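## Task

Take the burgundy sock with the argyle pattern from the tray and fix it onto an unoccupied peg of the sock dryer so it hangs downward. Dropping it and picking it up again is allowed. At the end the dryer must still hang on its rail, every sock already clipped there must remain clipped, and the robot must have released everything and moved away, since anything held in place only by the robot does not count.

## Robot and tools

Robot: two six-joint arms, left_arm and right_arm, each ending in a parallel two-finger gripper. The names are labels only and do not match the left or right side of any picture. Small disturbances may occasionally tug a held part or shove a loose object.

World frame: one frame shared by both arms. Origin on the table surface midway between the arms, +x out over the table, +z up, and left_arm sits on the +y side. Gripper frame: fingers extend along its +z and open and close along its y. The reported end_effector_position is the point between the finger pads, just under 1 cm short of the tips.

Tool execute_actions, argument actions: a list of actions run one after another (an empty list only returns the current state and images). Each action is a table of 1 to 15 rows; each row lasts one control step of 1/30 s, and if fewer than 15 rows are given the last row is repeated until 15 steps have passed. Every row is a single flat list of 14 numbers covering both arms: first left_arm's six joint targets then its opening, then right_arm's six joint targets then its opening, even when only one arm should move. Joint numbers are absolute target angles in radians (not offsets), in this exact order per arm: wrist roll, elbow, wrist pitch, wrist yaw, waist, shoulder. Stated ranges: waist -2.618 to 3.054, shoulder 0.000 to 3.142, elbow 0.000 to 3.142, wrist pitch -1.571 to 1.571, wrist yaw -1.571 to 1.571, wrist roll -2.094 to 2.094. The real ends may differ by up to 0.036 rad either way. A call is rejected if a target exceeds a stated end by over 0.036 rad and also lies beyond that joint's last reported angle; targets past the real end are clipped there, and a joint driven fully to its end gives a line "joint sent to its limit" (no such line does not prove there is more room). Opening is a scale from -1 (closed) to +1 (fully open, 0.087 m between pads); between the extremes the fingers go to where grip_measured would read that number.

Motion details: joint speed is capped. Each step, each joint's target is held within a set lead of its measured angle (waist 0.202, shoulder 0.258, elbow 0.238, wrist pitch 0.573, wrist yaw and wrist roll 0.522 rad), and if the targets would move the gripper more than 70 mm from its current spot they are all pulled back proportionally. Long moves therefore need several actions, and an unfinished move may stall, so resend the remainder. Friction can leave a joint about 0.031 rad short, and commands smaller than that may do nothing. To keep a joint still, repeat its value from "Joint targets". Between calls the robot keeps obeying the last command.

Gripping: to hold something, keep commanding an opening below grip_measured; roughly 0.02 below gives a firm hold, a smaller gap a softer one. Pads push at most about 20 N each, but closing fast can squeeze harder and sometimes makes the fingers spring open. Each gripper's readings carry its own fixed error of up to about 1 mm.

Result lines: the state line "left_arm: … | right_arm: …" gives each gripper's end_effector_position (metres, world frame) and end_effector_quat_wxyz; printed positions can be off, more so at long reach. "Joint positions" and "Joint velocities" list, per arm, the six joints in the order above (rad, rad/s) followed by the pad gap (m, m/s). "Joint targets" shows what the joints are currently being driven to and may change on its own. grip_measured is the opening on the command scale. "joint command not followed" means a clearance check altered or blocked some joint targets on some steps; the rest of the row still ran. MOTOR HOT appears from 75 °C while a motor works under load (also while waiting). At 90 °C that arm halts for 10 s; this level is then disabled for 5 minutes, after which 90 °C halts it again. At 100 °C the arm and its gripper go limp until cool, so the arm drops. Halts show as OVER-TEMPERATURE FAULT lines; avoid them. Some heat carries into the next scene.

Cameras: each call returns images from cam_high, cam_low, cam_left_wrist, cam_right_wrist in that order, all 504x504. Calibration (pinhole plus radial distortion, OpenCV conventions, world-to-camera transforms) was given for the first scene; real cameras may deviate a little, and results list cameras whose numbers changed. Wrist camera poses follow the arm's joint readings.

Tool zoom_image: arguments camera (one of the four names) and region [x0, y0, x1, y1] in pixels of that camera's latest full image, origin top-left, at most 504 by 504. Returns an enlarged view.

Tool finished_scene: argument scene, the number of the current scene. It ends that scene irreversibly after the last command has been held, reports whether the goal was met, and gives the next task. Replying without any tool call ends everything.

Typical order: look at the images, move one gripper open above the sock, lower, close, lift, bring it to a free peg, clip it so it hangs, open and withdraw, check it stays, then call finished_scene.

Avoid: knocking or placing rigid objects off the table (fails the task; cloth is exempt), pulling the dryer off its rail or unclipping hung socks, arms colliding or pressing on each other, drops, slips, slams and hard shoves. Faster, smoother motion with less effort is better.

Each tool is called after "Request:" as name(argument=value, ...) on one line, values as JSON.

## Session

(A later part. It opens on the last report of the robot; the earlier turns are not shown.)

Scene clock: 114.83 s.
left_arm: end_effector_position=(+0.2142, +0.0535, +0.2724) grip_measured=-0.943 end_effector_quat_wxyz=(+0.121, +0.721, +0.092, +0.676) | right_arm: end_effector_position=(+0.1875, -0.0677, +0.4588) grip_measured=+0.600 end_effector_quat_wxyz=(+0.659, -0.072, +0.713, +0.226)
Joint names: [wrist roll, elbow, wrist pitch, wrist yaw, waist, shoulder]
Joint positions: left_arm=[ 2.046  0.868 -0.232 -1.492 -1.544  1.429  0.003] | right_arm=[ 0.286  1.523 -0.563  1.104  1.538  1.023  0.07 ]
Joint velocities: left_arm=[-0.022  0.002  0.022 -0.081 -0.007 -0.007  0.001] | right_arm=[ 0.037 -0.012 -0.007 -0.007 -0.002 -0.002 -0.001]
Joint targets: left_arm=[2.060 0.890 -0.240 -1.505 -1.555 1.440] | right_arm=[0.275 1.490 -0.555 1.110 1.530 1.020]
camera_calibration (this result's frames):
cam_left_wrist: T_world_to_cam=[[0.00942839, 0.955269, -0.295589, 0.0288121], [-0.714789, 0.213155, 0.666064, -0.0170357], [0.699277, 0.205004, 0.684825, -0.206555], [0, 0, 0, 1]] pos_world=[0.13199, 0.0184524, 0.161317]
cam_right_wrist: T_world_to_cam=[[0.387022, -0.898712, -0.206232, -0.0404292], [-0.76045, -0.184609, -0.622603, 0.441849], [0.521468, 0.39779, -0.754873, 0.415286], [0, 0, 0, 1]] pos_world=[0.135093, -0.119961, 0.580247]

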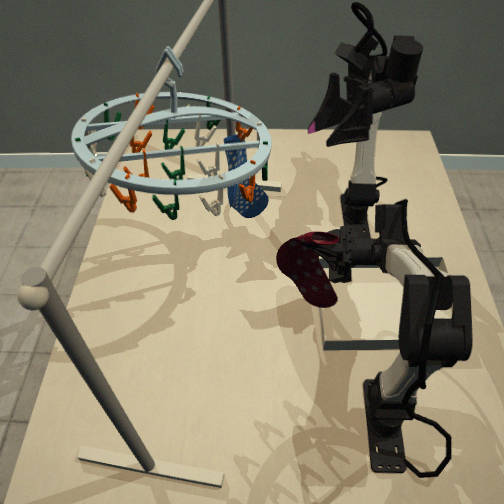

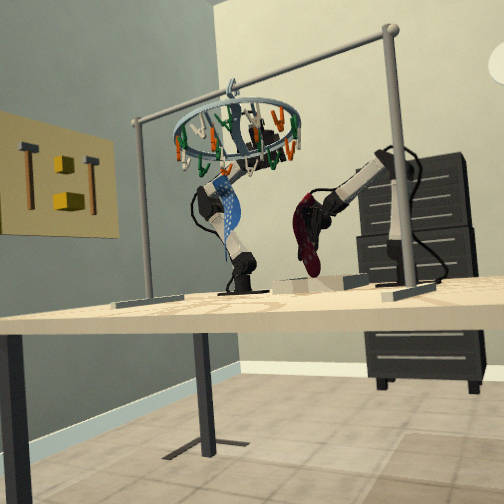

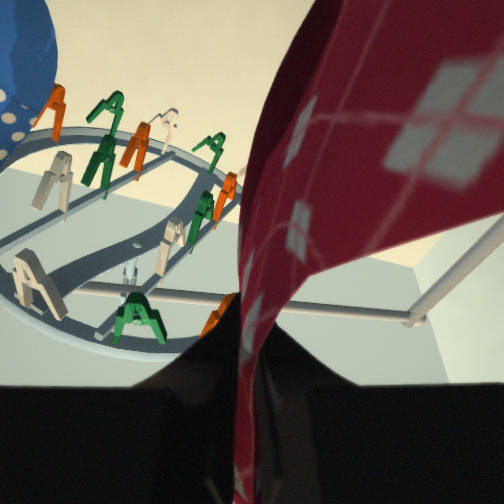

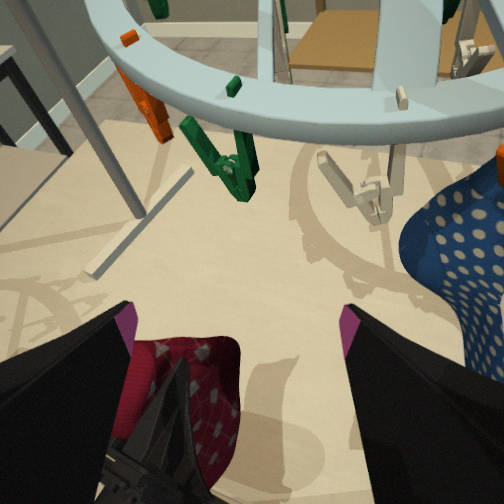

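Request:
zoom_image(camera="cam_high", region=[260, 210, 380, 320])

Request:
zoom_image(camera="cam_low", region=[270, 180, 370, 290])

Request:
zoom_image(camera="cam_right_wrist", region=[80, 300, 284, 504])

Region (260, 210, 380, 320) of cam_high's 504x504 image, scaled by 4.200, with more detail than that image has; it fills the top 462 rows of this view, and the rest is white.

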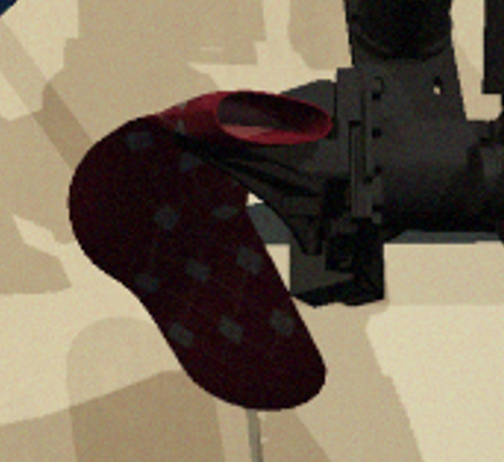

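Region (270, 180, 370, 290) of cam_low's 504x504 image, scaled by 4.582, with more detail than that image has; it fills the left 458 columns of this view, and the rest is white.

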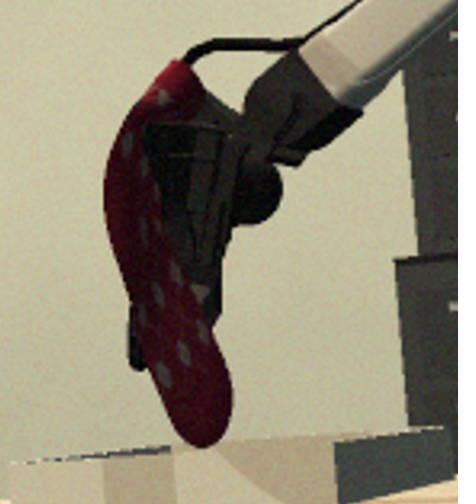

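Region (80, 300, 284, 504) of cam_right_wrist's 504x504 image, scaled by 2.471, with more detail than that image has.

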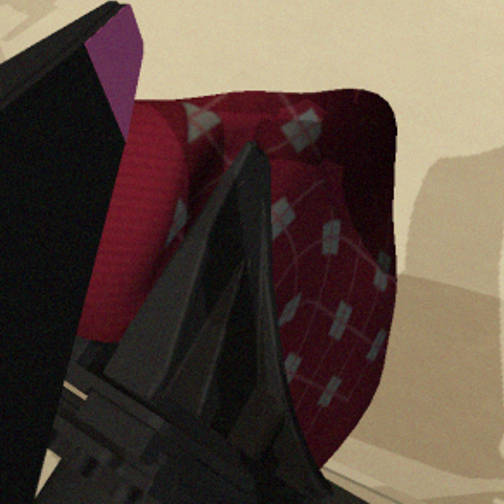

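Request:
zoom_image(camera="cam_right_wrist", region=[150, 60, 310, 220])

Request:
zoom_image(camera="cam_left_wrist", region=[80, 260, 240, 380])

Region (150, 60, 310, 220) of cam_right_wrist's 504x504 image, scaled by 3.150, with more detail than that image has.

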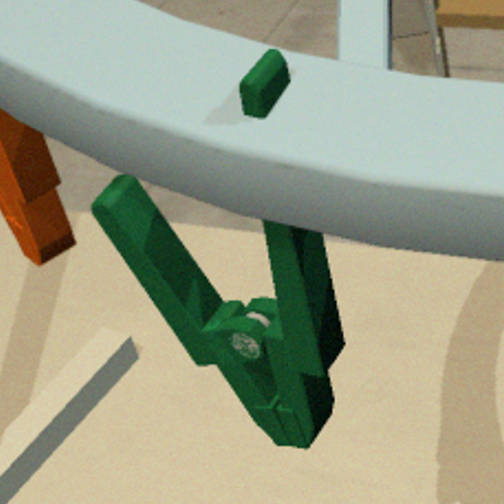

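Region (80, 260, 240, 380) of cam_left_wrist's 504x504 image, scaled by 3.150, with more detail than that image has; it fills the top 378 rows of this view, and the rest is white.

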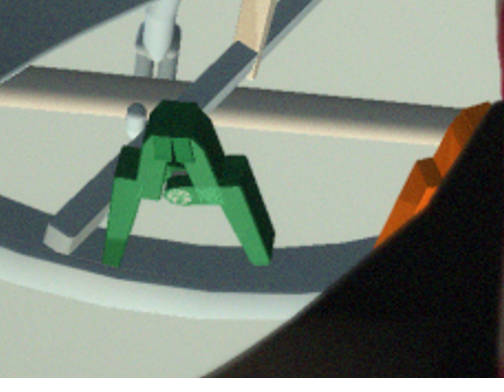

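Request:
execute_actions(actions=[[[2.06,0.89,-0.24,-1.505,-1.555,1.44,-1.0, 0.285,1.53,-0.57,1.12,1.53,1.04,0.6],[2.06,0.89,-0.24,-1.505,-1.555,1.44,-1.0, 0.29,1.545,-0.58,1.13,1.527,1.06,0.6],[2.06,0.89,-0.24,-1.505,-1.555,1.44,-1.0, 0.295,1.56,-0.59,1.145,1.524,1.08,0.6],[2.06,0.89,-0.24,-1.505,-1.555,1.44,-1.0, 0.30,1.575,-0.60,1.155,1.521,1.10,0.6],[2.06,0.89,-0.24,-1.505,-1.555,1.44,-1.0, 0.31,1.59,-0.605,1.165,1.518,1.12,0.6],[2.06,0.89,-0.24,-1.505,-1.555,1.44,-1.0, 0.315,1.605,-0.615,1.18,1.515,1.14,0.6],[2.06,0.89,-0.24,-1.505,-1.555,1.44,-1.0, 0.32,1.62,-0.625,1.19,1.512,1.16,0.6],[2.06,0.89,-0.24,-1.505,-1.555,1.44,-1.0, 0.325,1.64,-0.635,1.20,1.509,1.18,0.6],[2.06,0.89,-0.24,-1.505,-1.555,1.44,-1.0, 0.335,1.655,-0.64,1.215,1.506,1.20,0.6],[2.06,0.89,-0.24,-1.505,-1.555,1.44,-1.0, 0.34,1.67,-0.65,1.225,1.503,1.22,0.6],[2.06,0.89,-0.24,-1.505,-1.555,1.44,-1.0, 0.345,1.685,-0.66,1.235,1.50,1.24,0.6],[2.06,0.89,-0.24,-1.505,-1.555,1.44,-1.0, 0.35,1.70,-0.67,1.25,1.497,1.26,0.6],[2.06,0.89,-0.24,-1.505,-1.555,1.44,-1.0, 0.36,1.715,-0.675,1.26,1.494,1.28,0.6],[2.06,0.89,-0.24,-1.505,-1.555,1.44,-1.0, 0.365,1.73,-0.685,1.27,1.491,1.30,0.6],[2.06,0.89,-0.24,-1.505,-1.555,1.44,-1.0, 0.37,1.75,-0.695,1.285,1.488,1.32,0.6]],[[2.06,0.89,-0.24,-1.505,-1.555,1.44,-1.0, 0.38,1.765,-0.705,1.295,1.485,1.34,0.6],[2.06,0.89,-0.24,-1.505,-1.555,1.44,-1.0, 0.385,1.78,-0.71,1.305,1.482,1.36,0.6],[2.06,0.89,-0.24,-1.505,-1.555,1.44,-1.0, 0.39,1.795,-0.72,1.32,1.479,1.38,0.6],[2.06,0.89,-0.24,-1.505,-1.555,1.44,-1.0, 0.40,1.81,-0.73,1.33,1.476,1.40,0.6],[2.06,0.89,-0.24,-1.505,-1.555,1.44,-1.0, 0.405,1.83,-0.74,1.34,1.473,1.42,0.6],[2.06,0.89,-0.24,-1.505,-1.555,1.44,-1.0, 0.41,1.845,-0.745,1.355,1.47,1.44,0.6],[2.06,0.89,-0.24,-1.505,-1.555,1.44,-1.0, 0.42,1.86,-0.755,1.365,1.467,1.46,0.6],[2.06,0.89,-0.24,-1.505,-1.555,1.44,-1.0, 0.425,1.875,-0.765,1.375,1.464,1.48,0.6],[2.06,0.89,-0.24,-1.505,-1.555,1.44,-1.0, 0.43,1.89,-0.775,1.39,1.461,1.50,0.6],[2.06,0.89,-0.24,-1.505,-1.555,1.44,-1.0, 0.44,1.91,-0.78,1.40,1.458,1.52,0.6],[2.06,0.89,-0.24,-1.505,-1.555,1.44,-1.0, 0.445,1.925,-0.79,1.41,1.455,1.54,0.6],[2.06,0.89,-0.24,-1.505,-1.555,1.44,-1.0, 0.455,1.94,-0.80,1.425,1.45,1.56,0.6],[2.06,0.89,-0.24,-1.505,-1.555,1.44,-1.0, 0.46,1.96,-0.81,1.435,1.445,1.58,0.6],[2.06,0.89,-0.24,-1.505,-1.555,1.44,-1.0, 0.47,1.975,-0.82,1.445,1.44,1.60,0.6],[2.06,0.89,-0.24,-1.505,-1.555,1.44,-1.0, 0.478,1.99,-0.83,1.458,1.437,1.615,0.6]],[[2.06,0.89,-0.24,-1.505,-1.555,1.44,-1.0, 0.478,1.99,-0.83,1.458,1.437,1.615,0.6]]])

Scene clock: 131.27 s.
left_arm: end_effector_position=(+0.2141, +0.0537, +0.2726) grip_measured=-0.943 end_effector_quat_wxyz=(+0.117, +0.721, +0.089, +0.678) | right_arm: end_effector_position=(+0.2402, +0.0081, +0.4376) grip_measured=+0.600 end_effector_quat_wxyz=(+0.689, +0.016, +0.725, +0.001)
Joint names: [wrist roll, elbow, wrist pitch, wrist yaw, waist, shoulder]
Joint positions: left_arm=[ 2.052  0.868 -0.235 -1.495 -1.544  1.429  0.003] | right_arm=[ 0.465  1.971 -0.807  1.452  1.445  1.61   0.07 ]
Joint velocities: left_arm=[ 0.007 -0.007 -0.037 -0.037  0.017 -0.007  0.001] | right_arm=[-0.007 -0.017 -0.095 -0.037  0.017 -0.012 -0.001]
Joint targets: left_arm=[2.060 0.890 -0.240 -1.505 -1.555 1.440] | right_arm=[0.478 1.990 -0.830 1.458 1.437 1.615]
camera_calibration (this result's frames):
cam_left_wrist: T_world_to_cam=[[0.00844495, 0.958168, -0.286082, 0.0261728], [-0.716809, 0.205277, 0.666368, -0.0165624], [0.697218, 0.199439, 0.688557, -0.20702], [0, 0, 0, 1]] pos_world=[0.132245, 0.0196099, 0.16107]
cam_right_wrist: T_world_to_cam=[[-0.0390479, -0.999237, -0.000491506, 0.0160356], [-0.782237, 0.0308741, -0.622216, 0.48606], [0.621757, -0.0239118, -0.782845, 0.333204], [0, 0, 0, 1]] pos_world=[0.173668, 0.00898425, 0.56329]

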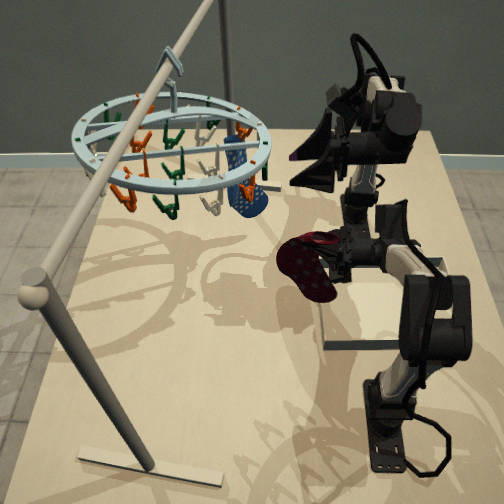

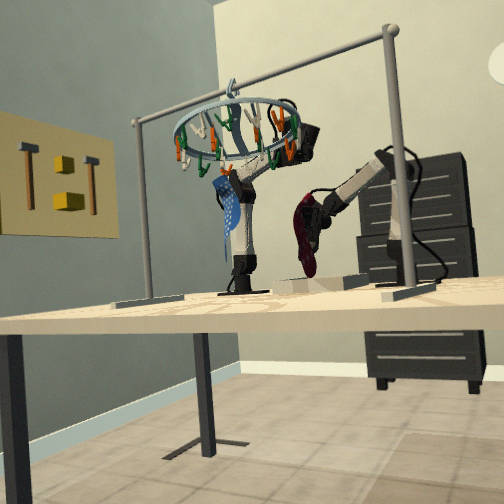

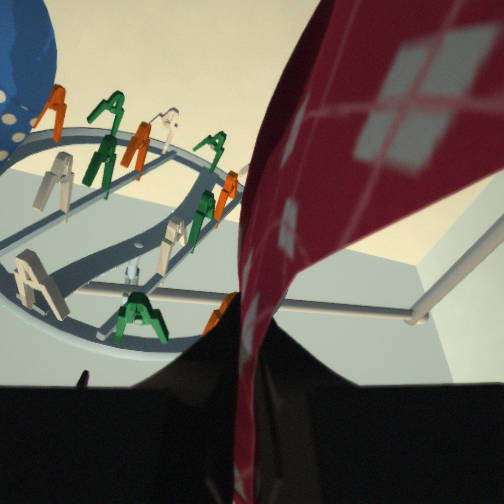

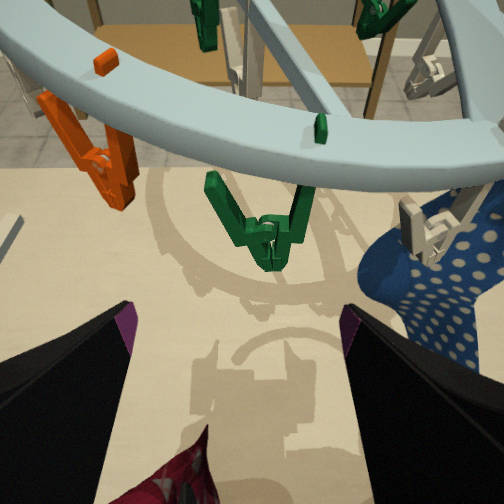

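Request:
execute_actions(actions=[[[2.06,0.89,-0.24,-1.505,-1.555,1.44,-1.0, 0.47,1.997,-0.833,1.446,1.424,1.62,0.6],[2.06,0.89,-0.24,-1.505,-1.555,1.44,-1.0, 0.468,2.005,-0.835,1.435,1.411,1.624,0.6],[2.06,0.89,-0.24,-1.505,-1.555,1.44,-1.0, 0.466,2.012,-0.838,1.423,1.398,1.629,0.6],[2.06,0.89,-0.24,-1.505,-1.555,1.44,-1.0, 0.464,2.019,-0.841,1.412,1.385,1.634,0.6],[2.06,0.89,-0.24,-1.505,-1.555,1.44,-1.0, 0.462,2.027,-0.843,1.40,1.372,1.638,0.6],[2.06,0.89,-0.24,-1.505,-1.555,1.44,-1.0, 0.46,2.034,-0.846,1.389,1.359,1.643,0.6],[2.06,0.89,-0.24,-1.505,-1.555,1.44,-1.0, 0.458,2.041,-0.849,1.377,1.346,1.648,0.6],[2.06,0.89,-0.24,-1.505,-1.555,1.44,-1.0, 0.456,2.049,-0.851,1.366,1.333,1.652,0.6],[2.06,0.89,-0.24,-1.505,-1.555,1.44,-1.0, 0.454,2.056,-0.854,1.354,1.32,1.657,0.6],[2.06,0.89,-0.24,-1.505,-1.555,1.44,-1.0, 0.452,2.063,-0.857,1.343,1.307,1.662,0.6],[2.06,0.89,-0.24,-1.505,-1.555,1.44,-1.0, 0.45,2.071,-0.859,1.331,1.294,1.666,0.6],[2.06,0.89,-0.24,-1.505,-1.555,1.44,-1.0, 0.448,2.078,-0.862,1.32,1.281,1.671,0.6],[2.06,0.89,-0.24,-1.505,-1.555,1.44,-1.0, 0.445,2.085,-0.865,1.308,1.268,1.676,0.6],[2.06,0.89,-0.24,-1.505,-1.555,1.44,-1.0, 0.442,2.093,-0.867,1.297,1.255,1.68,0.6],[2.06,0.89,-0.24,-1.505,-1.555,1.44,-1.0, 0.44,2.10,-0.87,1.285,1.242,1.685,0.6]],[[2.06,0.89,-0.24,-1.505,-1.555,1.44,-1.0, 0.44,2.10,-0.87,1.285,1.242,1.685,0.6]]])

Scene clock: 136.00 s.
left_arm: end_effector_position=(+0.2141, +0.0537, +0.2726) grip_measured=-0.943 end_effector_quat_wxyz=(+0.117, +0.721, +0.089, +0.678) | right_arm: end_effector_position=(+0.2978, -0.0063, +0.4362) grip_measured=+0.600 end_effector_quat_wxyz=(+0.665, +0.039, +0.746, -0.015)
Joint names: [wrist roll, elbow, wrist pitch, wrist yaw, waist, shoulder]
Joint positions: left_arm=[ 2.052  0.868 -0.235 -1.495 -1.544  1.429  0.003] | right_arm=[ 0.452  2.08  -0.849  1.295  1.247  1.669  0.07 ]
Joint velocities: left_arm=[-0.022  0.002  0.022  0.037 -0.022  0.007 -0.001] | right_arm=[ 0.037  0.007 -0.022 -0.007  0.007  0.002 -0.001]
Joint targets: left_arm=[2.060 0.890 -0.240 -1.505 -1.555 1.440] | right_arm=[0.440 2.100 -0.870 1.285 1.242 1.685]
camera_calibration (this result's frames):
cam_left_wrist: T_world_to_cam=[[0.00844495, 0.958168, -0.286082, 0.0261728], [-0.716809, 0.205277, 0.666368, -0.0165624], [0.697218, 0.199439, 0.688557, -0.20702], [0, 0, 0, 1]] pos_world=[0.132245, 0.0196099, 0.16107]
cam_right_wrist: T_world_to_cam=[[-0.0939142, -0.995561, -0.00617895, 0.0227303], [-0.817569, 0.0806624, -0.570153, 0.518788], [0.56812, -0.0484937, -0.821516, 0.328642], [0, 0, 0, 1]] pos_world=[0.239572, -0.00328022, 0.565914]

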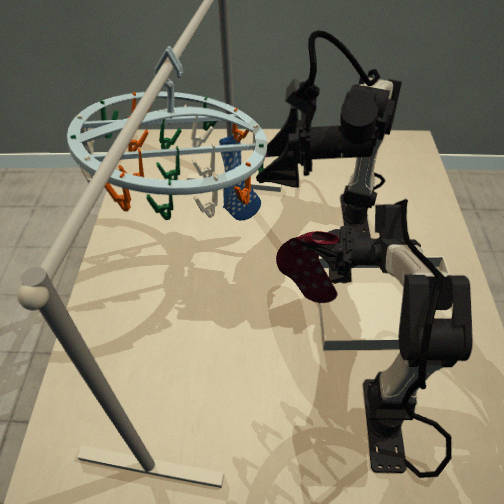

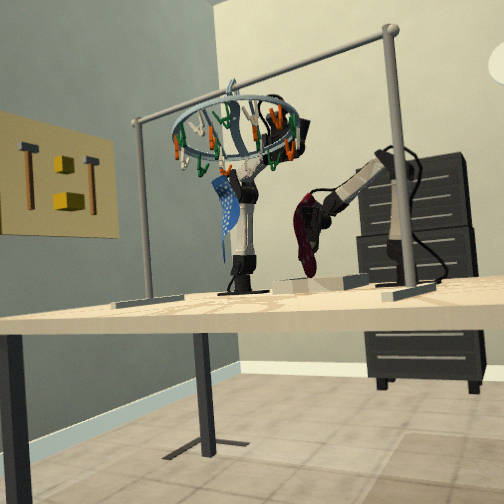

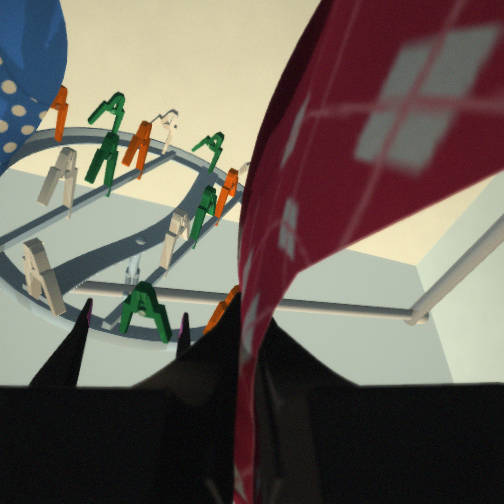

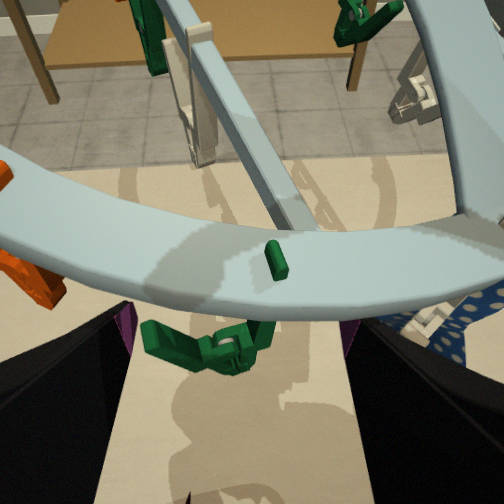

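Request:
execute_actions(actions=[[[2.06,0.89,-0.24,-1.505,-1.555,1.44,-1.0, 0.44,2.07,-0.85,1.285,1.242,1.67,0.6],[2.06,0.89,-0.24,-1.505,-1.555,1.44,-1.0, 0.44,2.06,-0.84,1.285,1.242,1.667,0.6],[2.06,0.89,-0.24,-1.505,-1.555,1.44,-1.0, 0.44,2.05,-0.83,1.285,1.242,1.665,0.6],[2.06,0.89,-0.24,-1.505,-1.555,1.44,-1.0, 0.44,2.04,-0.825,1.285,1.242,1.663,0.6],[2.06,0.89,-0.24,-1.505,-1.555,1.44,-1.0, 0.44,2.03,-0.815,1.285,1.242,1.661,0.6],[2.06,0.89,-0.24,-1.505,-1.555,1.44,-1.0, 0.44,2.02,-0.81,1.285,1.242,1.659,0.6],[2.06,0.89,-0.24,-1.505,-1.555,1.44,-1.0, 0.44,2.01,-0.80,1.285,1.242,1.657,0.6],[2.06,0.89,-0.24,-1.505,-1.555,1.44,-1.0, 0.44,2.00,-0.79,1.285,1.242,1.654,0.6],[2.06,0.89,-0.24,-1.505,-1.555,1.44,-1.0, 0.44,1.99,-0.785,1.285,1.242,1.652,0.6]],[[2.06,0.89,-0.24,-1.505,-1.555,1.44,-1.0, 0.44,1.99,-0.785,1.285,1.242,1.652,0.6]]])

Scene clock: 143.03 s.
left_arm: end_effector_position=(+0.2141, +0.0537, +0.2726) grip_measured=-0.943 end_effector_quat_wxyz=(+0.117, +0.721, +0.089, +0.678) | right_arm: end_effector_position=(+0.2998, +0.0005, +0.4234) grip_measured=+0.600 end_effector_quat_wxyz=(+0.664, +0.036, +0.747, -0.016)
Joint names: [wrist roll, elbow, wrist pitch, wrist yaw, waist, shoulder]
Joint positions: left_arm=[ 2.052  0.868 -0.235 -1.495 -1.544  1.429  0.003] | right_arm=[ 0.451  2.014 -0.794  1.291  1.247  1.662  0.07 ]
Joint velocities: left_arm=[ 0.022  0.002 -0.037  0.007  0.007 -0.007  0.   ] | right_arm=[-0.081  0.017 -0.022 -0.051  0.002  0.007  0.   ]
Joint targets: left_arm=[2.060 0.890 -0.240 -1.505 -1.555 1.440] | right_arm=[0.440 1.990 -0.785 1.285 1.242 1.652]
camera_calibration (this result's frames):
cam_left_wrist: T_world_to_cam=[[0.00844495, 0.958168, -0.286082, 0.0261728], [-0.716809, 0.205277, 0.666368, -0.0165624], [0.697218, 0.199439, 0.688557, -0.20702], [0, 0, 0, 1]] pos_world=[0.132245, 0.0196099, 0.16107]
cam_right_wrist: T_world_to_cam=[[-0.0906982, -0.995878, -0.000556215, 0.0262028], [-0.819561, 0.0749576, -0.568068, 0.512325], [0.565769, -0.0510669, -0.822981, 0.318593], [0, 0, 0, 1]] pos_world=[0.242008, 0.00396169, 0.553247]

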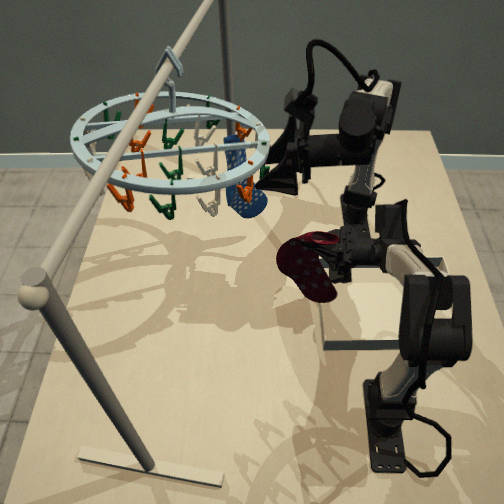

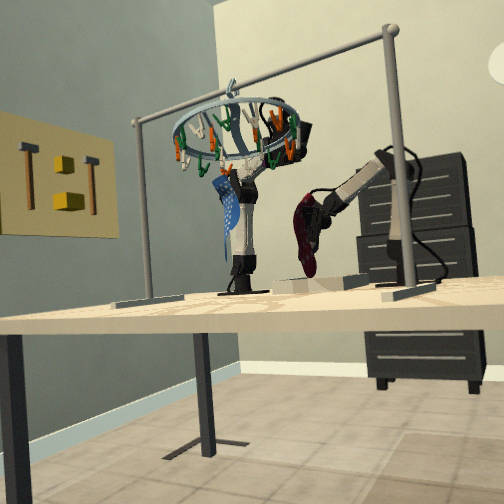

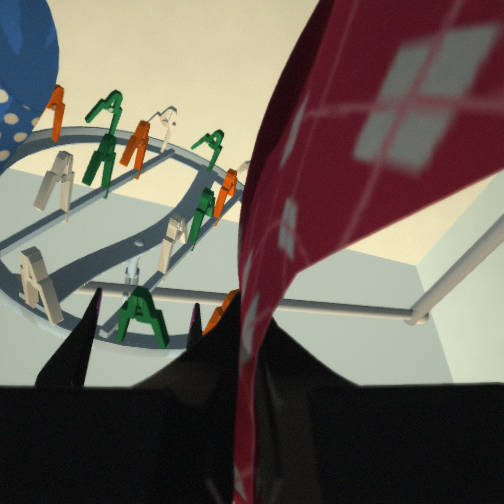

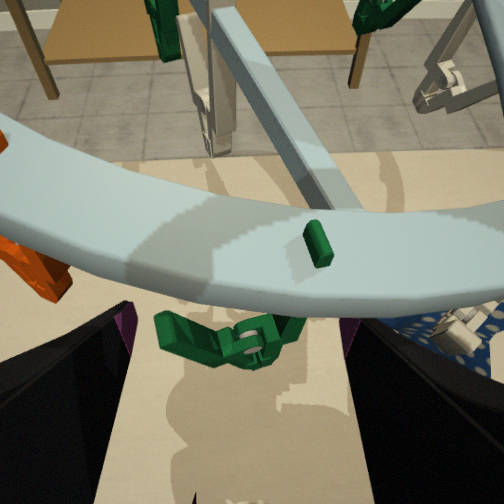

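Request:
zoom_image(camera="cam_left_wrist", region=[60, 260, 240, 390])

Request:
zoom_image(camera="cam_low", region=[230, 110, 320, 190])

Region (60, 260, 240, 390) of cam_left_wrist's 504x504 image, scaled by 2.800, with more detail than that image has.

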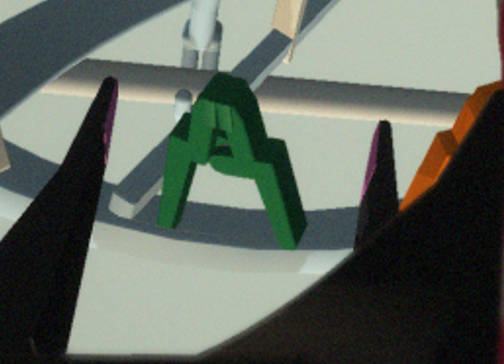

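Region (230, 110, 320, 190) of cam_low's 504x504 image, scaled by 5.600, with more detail than that image has.

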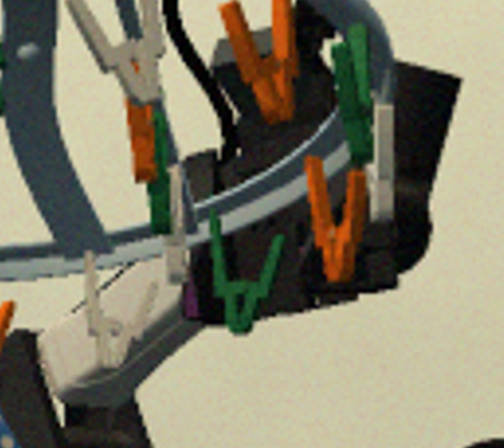

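Request:
execute_actions(actions=[[[2.06,0.89,-0.24,-1.505,-1.555,1.44,-1.0, 0.43,1.99,-0.775,1.285,1.242,1.652,0.6],[2.06,0.89,-0.24,-1.505,-1.555,1.44,-1.0, 0.42,1.99,-0.765,1.285,1.242,1.652,0.6],[2.06,0.89,-0.24,-1.505,-1.555,1.44,-1.0, 0.41,1.99,-0.755,1.285,1.242,1.652,0.6],[2.06,0.89,-0.24,-1.505,-1.555,1.44,-1.0, 0.40,1.99,-0.745,1.285,1.242,1.652,0.6],[2.06,0.89,-0.24,-1.505,-1.555,1.44,-1.0, 0.39,1.99,-0.735,1.285,1.242,1.652,0.6],[2.06,0.89,-0.24,-1.505,-1.555,1.44,-1.0, 0.38,1.99,-0.725,1.285,1.242,1.652,0.6],[2.06,0.89,-0.24,-1.505,-1.555,1.44,-1.0, 0.37,1.99,-0.715,1.285,1.242,1.652,0.6],[2.06,0.89,-0.24,-1.505,-1.555,1.44,-1.0, 0.362,1.99,-0.703,1.285,1.242,1.652,0.6]],[[2.06,0.89,-0.24,-1.505,-1.555,1.44,-1.0, 0.362,1.99,-0.703,1.285,1.242,1.652,0.5],[2.06,0.89,-0.24,-1.505,-1.555,1.44,-1.0, 0.362,1.99,-0.703,1.285,1.242,1.652,0.4],[2.06,0.89,-0.24,-1.505,-1.555,1.44,-1.0, 0.362,1.99,-0.703,1.285,1.242,1.652,0.3],[2.06,0.89,-0.24,-1.505,-1.555,1.44,-1.0, 0.362,1.99,-0.703,1.285,1.242,1.652,0.2]]])

Request:
zoom_image(camera="cam_low", region=[230, 110, 320, 190])

Request:
zoom_image(camera="cam_left_wrist", region=[60, 260, 240, 390])

Scene clock: 148.43 s.
left_arm: end_effector_position=(+0.2141, +0.0537, +0.2726) grip_measured=-0.943 end_effector_quat_wxyz=(+0.117, +0.721, +0.089, +0.678) | right_arm: end_effector_position=(+0.3019, +0.0041, +0.4323) grip_measured=+0.200 end_effector_quat_wxyz=(+0.672, +0.033, +0.740, -0.013)
Joint names: [wrist roll, elbow, wrist pitch, wrist yaw, waist, shoulder]
Joint positions: left_arm=[ 2.052  0.868 -0.235 -1.495 -1.544  1.429  0.003] | right_arm=[ 0.374  2.014 -0.714  1.291  1.247  1.662  0.053]
Joint velocities: left_arm=[-0.022  0.007 -0.007 -0.007 -0.027 -0.007 -0.001] | right_arm=[-0.007  0.002 -0.022 -0.007  0.007 -0.012 -0.001]
Joint targets: left_arm=[2.060 0.890 -0.240 -1.505 -1.555 1.440] | right_arm=[0.362 1.990 -0.703 1.285 1.242 1.652]
camera_calibration (this result's frames):
cam_left_wrist: T_world_to_cam=[[0.00844495, 0.958168, -0.286082, 0.0261728], [-0.716809, 0.205277, 0.666368, -0.0165624], [0.697218, 0.199439, 0.688557, -0.20702], [0, 0, 0, 1]] pos_world=[0.132245, 0.0196099, 0.16107]
cam_right_wrist: T_world_to_cam=[[-0.0824163, -0.996595, -0.00253903, 0.0283654], [-0.808266, 0.0683319, -0.584839, 0.522723], [0.583021, -0.0461481, -0.811145, 0.314644], [0, 0, 0, 1]] pos_world=[0.241392, 0.00707037, 0.561003]

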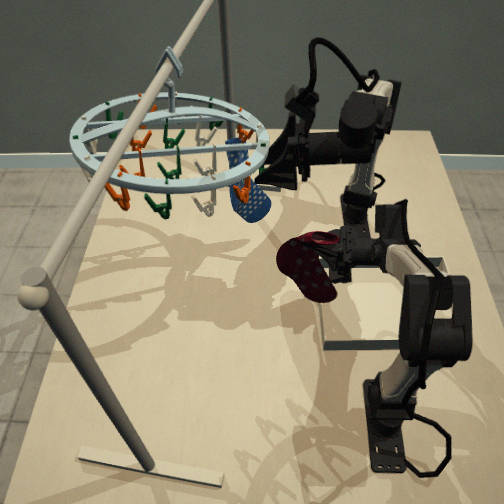

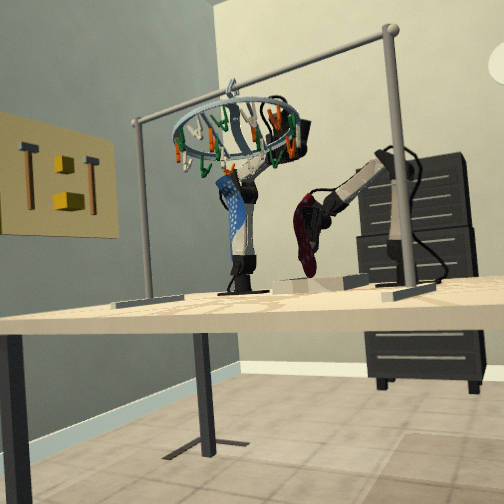

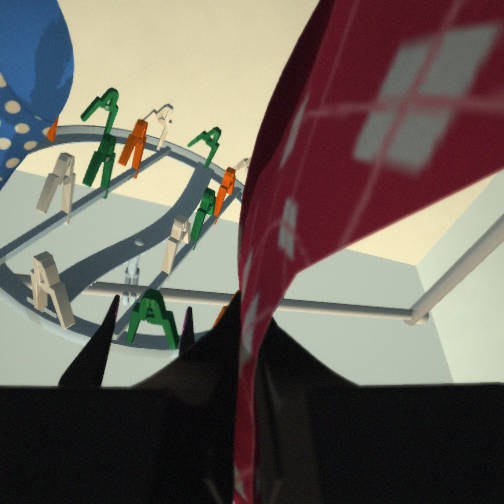

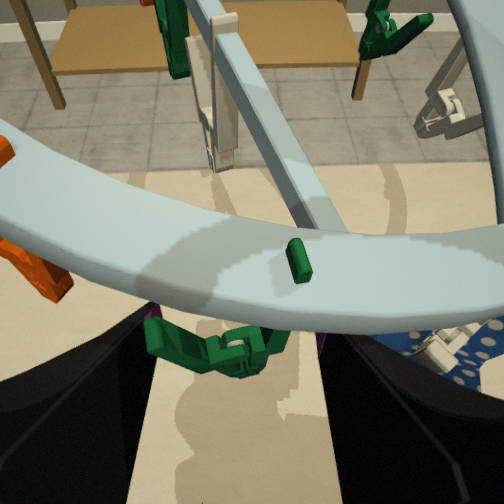

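Region (230, 110, 320, 190) of cam_low's 504x504 image, scaled by 5.600, with more detail than that image has.

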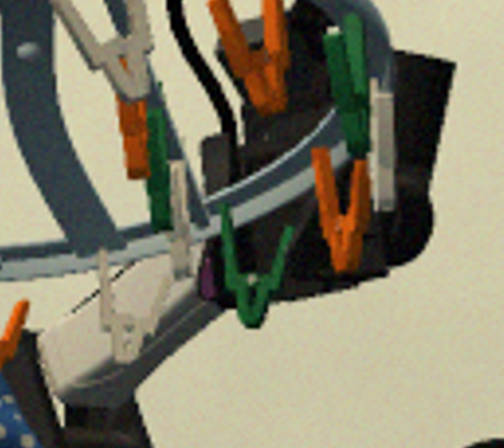

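Region (60, 260, 240, 390) of cam_left_wrist's 504x504 image, scaled by 2.800, with more detail than that image has.

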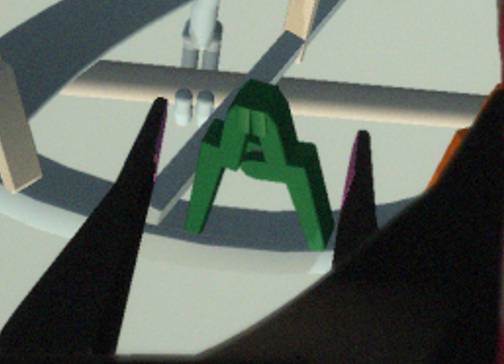

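Request:
execute_actions(actions=[])

Scene clock: 151.83 s.
left_arm: end_effector_position=(+0.2141, +0.0537, +0.2726) grip_measured=-0.943 end_effector_quat_wxyz=(+0.117, +0.721, +0.089, +0.678) | right_arm: end_effector_position=(+0.3019, +0.0041, +0.4323) grip_measured=+0.200 end_effector_quat_wxyz=(+0.672, +0.033, +0.740, -0.013)
Joint names: [wrist roll, elbow, wrist pitch, wrist yaw, waist, shoulder]
Joint positions: left_arm=[ 2.052  0.868 -0.235 -1.495 -1.544  1.429  0.003] | right_arm=[ 0.374  2.014 -0.714  1.291  1.247  1.662  0.053]
Joint velocities: left_arm=[ 0.081  0.007  0.007  0.051  0.007 -0.002  0.   ] | right_arm=[ 0.007 -0.017  0.007  0.007 -0.007 -0.002  0.001]
Joint targets: left_arm=[2.060 0.890 -0.240 -1.505 -1.555 1.440] | right_arm=[0.362 1.990 -0.703 1.285 1.242 1.652]
camera_calibration (this result's frames):
cam_left_wrist: T_world_to_cam=[[0.00844495, 0.958168, -0.286082, 0.0261728], [-0.716809, 0.205277, 0.666368, -0.0165624], [0.697218, 0.199439, 0.688557, -0.20702], [0, 0, 0, 1]] pos_world=[0.132245, 0.0196099, 0.16107]
cam_right_wrist: T_world_to_cam=[[-0.0823792, -0.996599, -0.00215945, 0.0281742], [-0.808282, 0.0680802, -0.584846, 0.522732], [0.583004, -0.0464337, -0.811142, 0.314649], [0, 0, 0, 1]] pos_world=[0.241394, 0.00710101, 0.561003]

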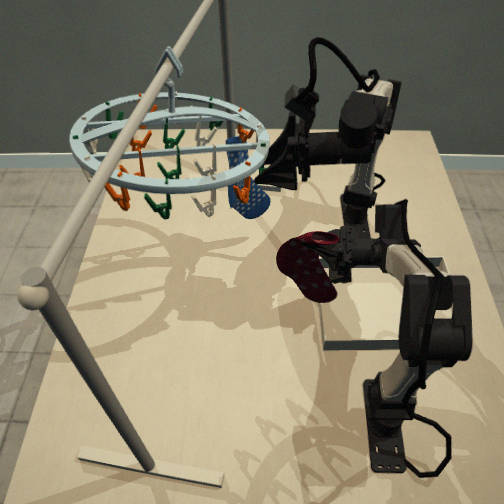

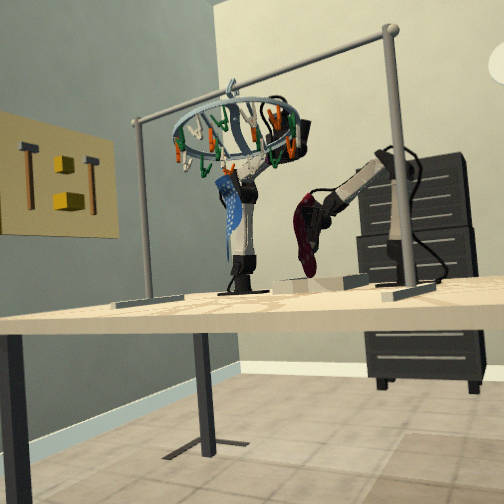

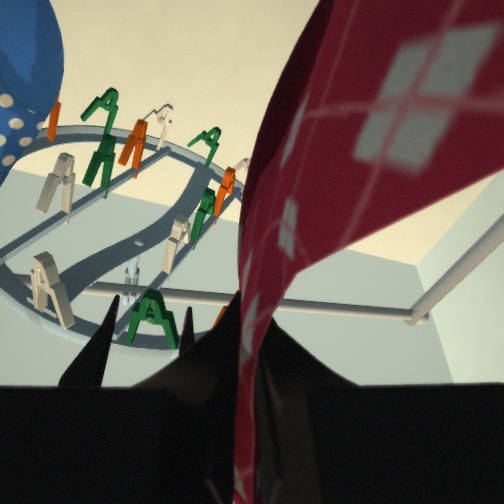

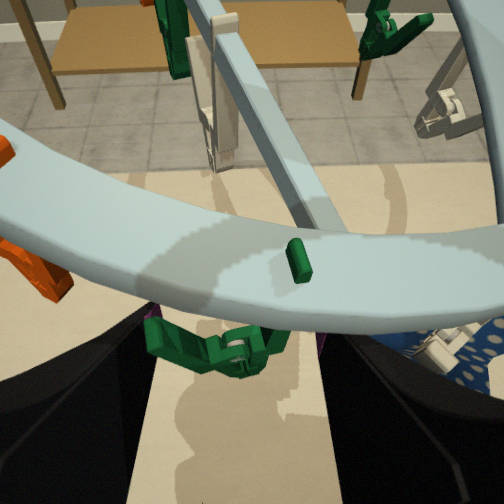

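Request:
execute_actions(actions=[[[2.06,0.89,-0.24,-1.505,-1.555,1.44,-1.0, 0.362,1.99,-0.703,1.285,1.242,1.652,0.12],[2.06,0.89,-0.24,-1.505,-1.555,1.44,-1.0, 0.362,1.99,-0.703,1.285,1.242,1.652,0.08],[2.06,0.89,-0.24,-1.505,-1.555,1.44,-1.0, 0.362,1.99,-0.703,1.285,1.242,1.652,0.04],[2.06,0.89,-0.24,-1.505,-1.555,1.44,-1.0, 0.362,1.99,-0.703,1.285,1.242,1.652,0.0],[2.06,0.89,-0.24,-1.505,-1.555,1.44,-1.0, 0.362,1.99,-0.703,1.285,1.242,1.652,-0.04],[2.06,0.89,-0.24,-1.505,-1.555,1.44,-1.0, 0.362,1.99,-0.703,1.285,1.242,1.652,-0.08],[2.06,0.89,-0.24,-1.505,-1.555,1.44,-1.0, 0.362,1.99,-0.703,1.285,1.242,1.652,-0.11],[2.06,0.89,-0.24,-1.505,-1.555,1.44,-1.0, 0.362,1.99,-0.703,1.285,1.242,1.652,-0.14]],[[2.06,0.89,-0.24,-1.505,-1.555,1.44,-1.0, 0.362,1.99,-0.703,1.285,1.242,1.652,-0.17],[2.06,0.89,-0.24,-1.505,-1.555,1.44,-1.0, 0.362,1.99,-0.703,1.285,1.242,1.652,-0.2],[2.06,0.89,-0.24,-1.505,-1.555,1.44,-1.0, 0.362,1.99,-0.703,1.285,1.242,1.652,-0.23],[2.06,0.89,-0.24,-1.505,-1.555,1.44,-1.0, 0.362,1.99,-0.703,1.285,1.242,1.652,-0.26],[2.06,0.89,-0.24,-1.505,-1.555,1.44,-1.0, 0.362,1.99,-0.703,1.285,1.242,1.652,-0.29],[2.06,0.89,-0.24,-1.505,-1.555,1.44,-1.0, 0.362,1.99,-0.703,1.285,1.242,1.652,-0.32],[2.06,0.89,-0.24,-1.505,-1.555,1.44,-1.0, 0.362,1.99,-0.703,1.285,1.242,1.652,-0.34],[2.06,0.89,-0.24,-1.505,-1.555,1.44,-1.0, 0.362,1.99,-0.703,1.285,1.242,1.652,-0.36]]])

Scene clock: 154.67 s.
left_arm: end_effector_position=(+0.2141, +0.0537, +0.2726) grip_measured=-0.943 end_effector_quat_wxyz=(+0.117, +0.721, +0.089, +0.678) | right_arm: end_effector_position=(+0.3020, +0.0044, +0.4328) grip_measured=-0.293 end_effector_quat_wxyz=(+0.672, +0.034, +0.740, -0.012)
Joint names: [wrist roll, elbow, wrist pitch, wrist yaw, waist, shoulder]
Joint positions: left_arm=[ 2.052  0.868 -0.235 -1.495 -1.544  1.429  0.003] | right_arm=[ 0.373  2.014 -0.71   1.291  1.247  1.662  0.031]
Joint velocities: left_arm=[-0.007  0.007 -0.037  0.066  0.017 -0.002 -0.   ] | right_arm=[ 0.037  0.007  0.037 -0.022  0.002  0.007 -0.001]
Joint targets: left_arm=[2.060 0.890 -0.240 -1.505 -1.555 1.440] | right_arm=[0.362 1.990 -0.703 1.285 1.242 1.652]
camera_calibration (this result's frames):
cam_left_wrist: T_world_to_cam=[[0.00844495, 0.958168, -0.286082, 0.0261728], [-0.716809, 0.205277, 0.666368, -0.0165624], [0.697218, 0.199439, 0.688557, -0.20702], [0, 0, 0, 1]] pos_world=[0.132245, 0.0196099, 0.16107]
cam_right_wrist: T_world_to_cam=[[-0.0819456, -0.996624, -0.00513472, 0.029676], [-0.8077, 0.0694282, -0.585492, 0.523127], [0.583871, -0.0438312, -0.810662, 0.314463], [0, 0, 0, 1]] pos_world=[0.241356, 0.00703923, 0.561363]

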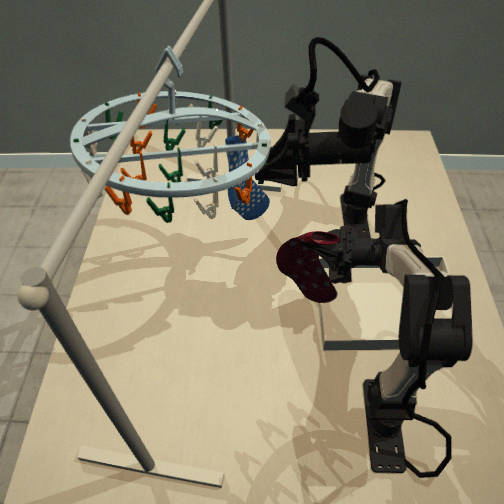

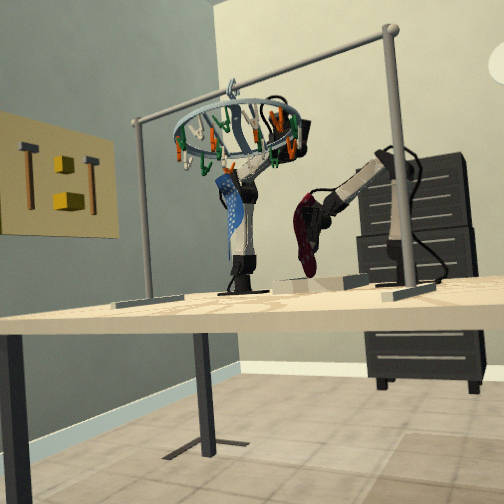

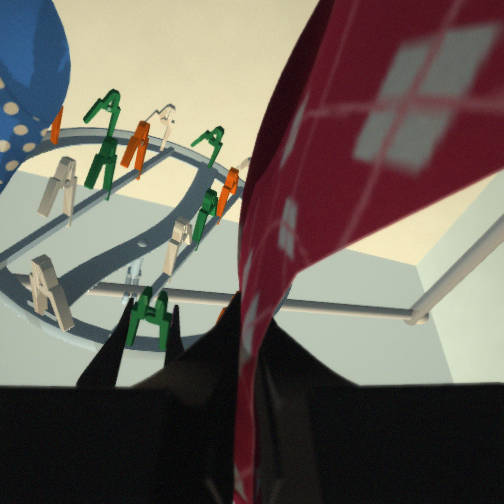

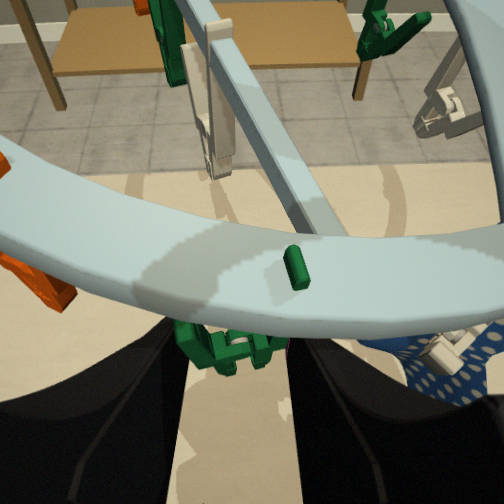

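Request:
zoom_image(camera="cam_left_wrist", region=[90, 260, 230, 400])

Request:
zoom_image(camera="cam_right_wrist", region=[150, 290, 340, 480])

Region (90, 260, 230, 400) of cam_left_wrist's 504x504 image, scaled by 3.600, with more detail than that image has.

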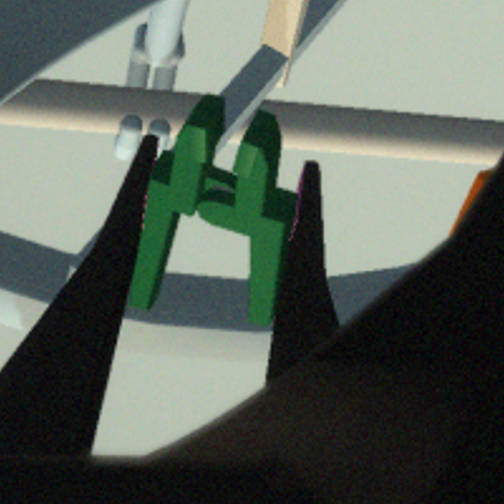

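Region (150, 290, 340, 480) of cam_right_wrist's 504x504 image, scaled by 2.653, with more detail than that image has.

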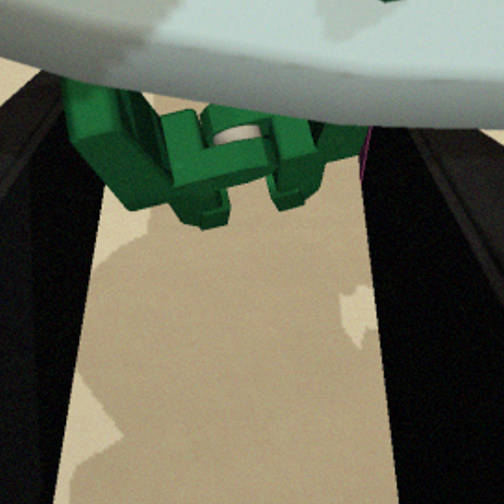

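Request:
zoom_image(camera="cam_high", region=[260, 210, 380, 310])

Region (260, 210, 380, 310) of cam_high's 504x504 image, scaled by 4.200, with more detail than that image has.

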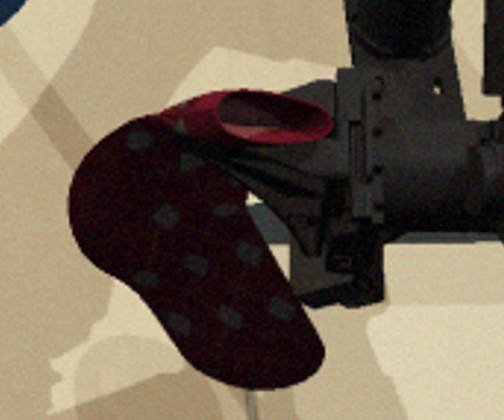

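Request:
execute_actions(actions=[[[2.06,0.93,-0.255,-1.505,-1.535,1.46,-1.0, 0.362,1.99,-0.703,1.285,1.242,1.652,-0.36],[2.06,0.96,-0.267,-1.505,-1.52,1.48,-1.0, 0.362,1.99,-0.703,1.285,1.242,1.652,-0.36],[2.06,0.99,-0.279,-1.505,-1.505,1.5,-1.0, 0.362,1.99,-0.703,1.285,1.242,1.652,-0.36],[2.06,1.02,-0.291,-1.505,-1.49,1.52,-1.0, 0.362,1.99,-0.703,1.285,1.242,1.652,-0.36],[2.06,1.05,-0.303,-1.505,-1.475,1.54,-1.0, 0.362,1.99,-0.703,1.285,1.242,1.652,-0.36],[2.06,1.08,-0.315,-1.505,-1.46,1.56,-1.0, 0.362,1.99,-0.703,1.285,1.242,1.652,-0.36],[2.06,1.11,-0.327,-1.505,-1.445,1.58,-1.0, 0.362,1.99,-0.703,1.285,1.242,1.652,-0.36],[2.06,1.14,-0.339,-1.505,-1.43,1.6,-1.0, 0.362,1.99,-0.703,1.285,1.242,1.652,-0.36],[2.06,1.17,-0.351,-1.505,-1.415,1.62,-1.0, 0.362,1.99,-0.703,1.285,1.242,1.652,-0.36],[2.06,1.2,-0.363,-1.505,-1.4,1.64,-1.0, 0.362,1.99,-0.703,1.285,1.242,1.652,-0.36],[2.06,1.23,-0.375,-1.505,-1.385,1.66,-1.0, 0.362,1.99,-0.703,1.285,1.242,1.652,-0.36],[2.06,1.26,-0.387,-1.505,-1.37,1.68,-1.0, 0.362,1.99,-0.703,1.285,1.242,1.652,-0.36],[2.06,1.29,-0.399,-1.505,-1.355,1.7,-1.0, 0.362,1.99,-0.703,1.285,1.242,1.652,-0.36],[2.06,1.32,-0.411,-1.505,-1.34,1.72,-1.0, 0.362,1.99,-0.703,1.285,1.242,1.652,-0.36],[2.06,1.35,-0.423,-1.505,-1.325,1.74,-1.0, 0.362,1.99,-0.703,1.285,1.242,1.652,-0.36]],[[2.06,1.38,-0.435,-1.505,-1.31,1.76,-1.0, 0.362,1.99,-0.703,1.285,1.242,1.652,-0.36],[2.06,1.41,-0.447,-1.505,-1.295,1.78,-1.0, 0.362,1.99,-0.703,1.285,1.242,1.652,-0.36],[2.06,1.44,-0.459,-1.505,-1.28,1.795,-1.0, 0.362,1.99,-0.703,1.285,1.242,1.652,-0.36],[2.06,1.465,-0.47,-1.505,-1.265,1.81,-1.0, 0.362,1.99,-0.703,1.285,1.242,1.652,-0.36],[2.06,1.485,-0.478,-1.505,-1.25,1.82,-1.0, 0.362,1.99,-0.703,1.285,1.242,1.652,-0.36],[2.06,1.5,-0.482,-1.505,-1.24,1.826,-1.0, 0.362,1.99,-0.703,1.285,1.242,1.652,-0.36],[2.06,1.51,-0.485,-1.505,-1.232,1.83,-1.0, 0.362,1.99,-0.703,1.285,1.242,1.652,-0.36],[2.06,1.514,-0.485,-1.505,-1.228,1.832,-1.0, 0.362,1.99,-0.703,1.285,1.242,1.652,-0.36]],[[2.06,1.514,-0.485,-1.505,-1.228,1.832,-1.0, 0.362,1.99,-0.703,1.285,1.242,1.652,-0.36]]])

Scene clock: 168.30 s.
left_arm: end_effector_position=(+0.3242, +0.0129, +0.3229) grip_measured=-0.943 end_effector_quat_wxyz=(+0.003, +0.699, +0.195, +0.688) | right_arm: end_effector_position=(+0.3020, +0.0043, +0.4328) grip_measured=-0.293 end_effector_quat_wxyz=(+0.672, +0.034, +0.740, -0.012)
Joint names: [wrist roll, elbow, wrist pitch, wrist yaw, waist, shoulder]
Joint positions: left_arm=[ 2.054  1.492 -0.48  -1.498 -1.231  1.825  0.003] | right_arm=[ 0.373  2.014 -0.71   1.291  1.247  1.662  0.031]
Joint velocities: left_arm=[ 0.022 -0.007 -0.007  0.022 -0.002  0.007 -0.   ] | right_arm=[ 0.037 -0.002  0.051  0.022 -0.002 -0.002  0.001]
Joint targets: left_arm=[2.060 1.514 -0.485 -1.505 -1.228 1.832] | right_arm=[0.362 1.990 -0.703 1.285 1.242 1.652]
camera_calibration (this result's frames):
cam_left_wrist: T_world_to_cam=[[-0.289232, 0.918519, -0.269567, 0.170403], [-0.743001, -0.0378544, 0.668219, 0.0483535], [0.603568, 0.39356, 0.69341, -0.283987], [0, 0, 0, 1]] pos_world=[0.256618, -0.0429219, 0.210544]
cam_right_wrist: T_world_to_cam=[[-0.082301, -0.996594, -0.00510247, 0.0297065], [-0.807601, 0.0696917, -0.585597, 0.523162], [0.583958, -0.0440745, -0.810586, 0.314418], [0, 0, 0, 1]] pos_world=[0.241344, 0.00700304, 0.561377]

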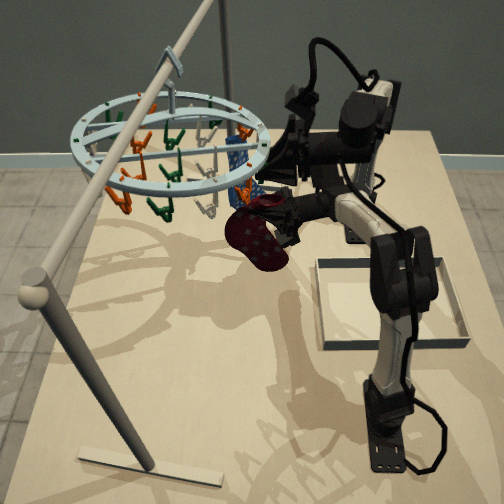

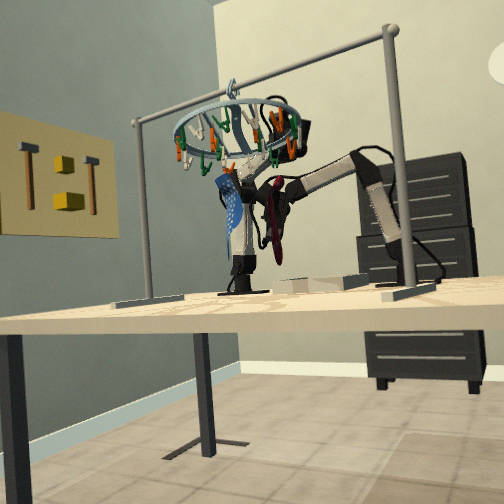

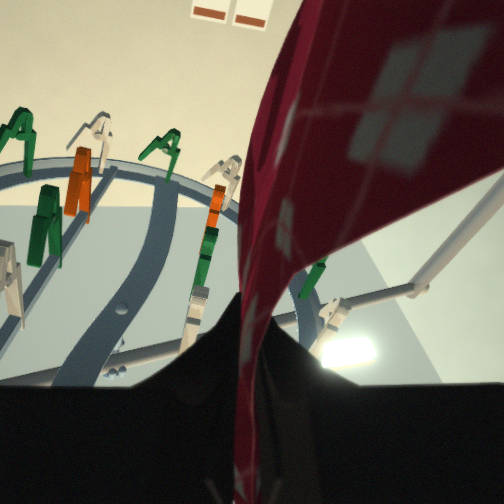

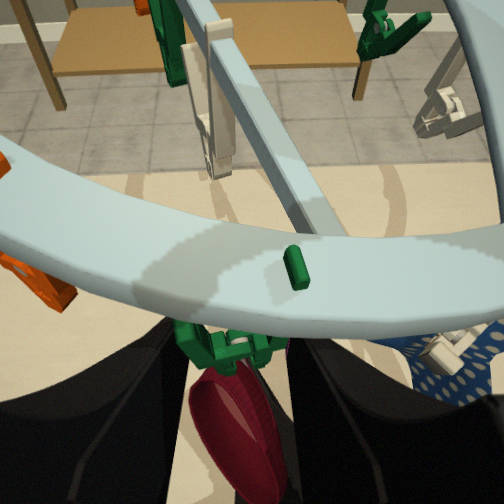

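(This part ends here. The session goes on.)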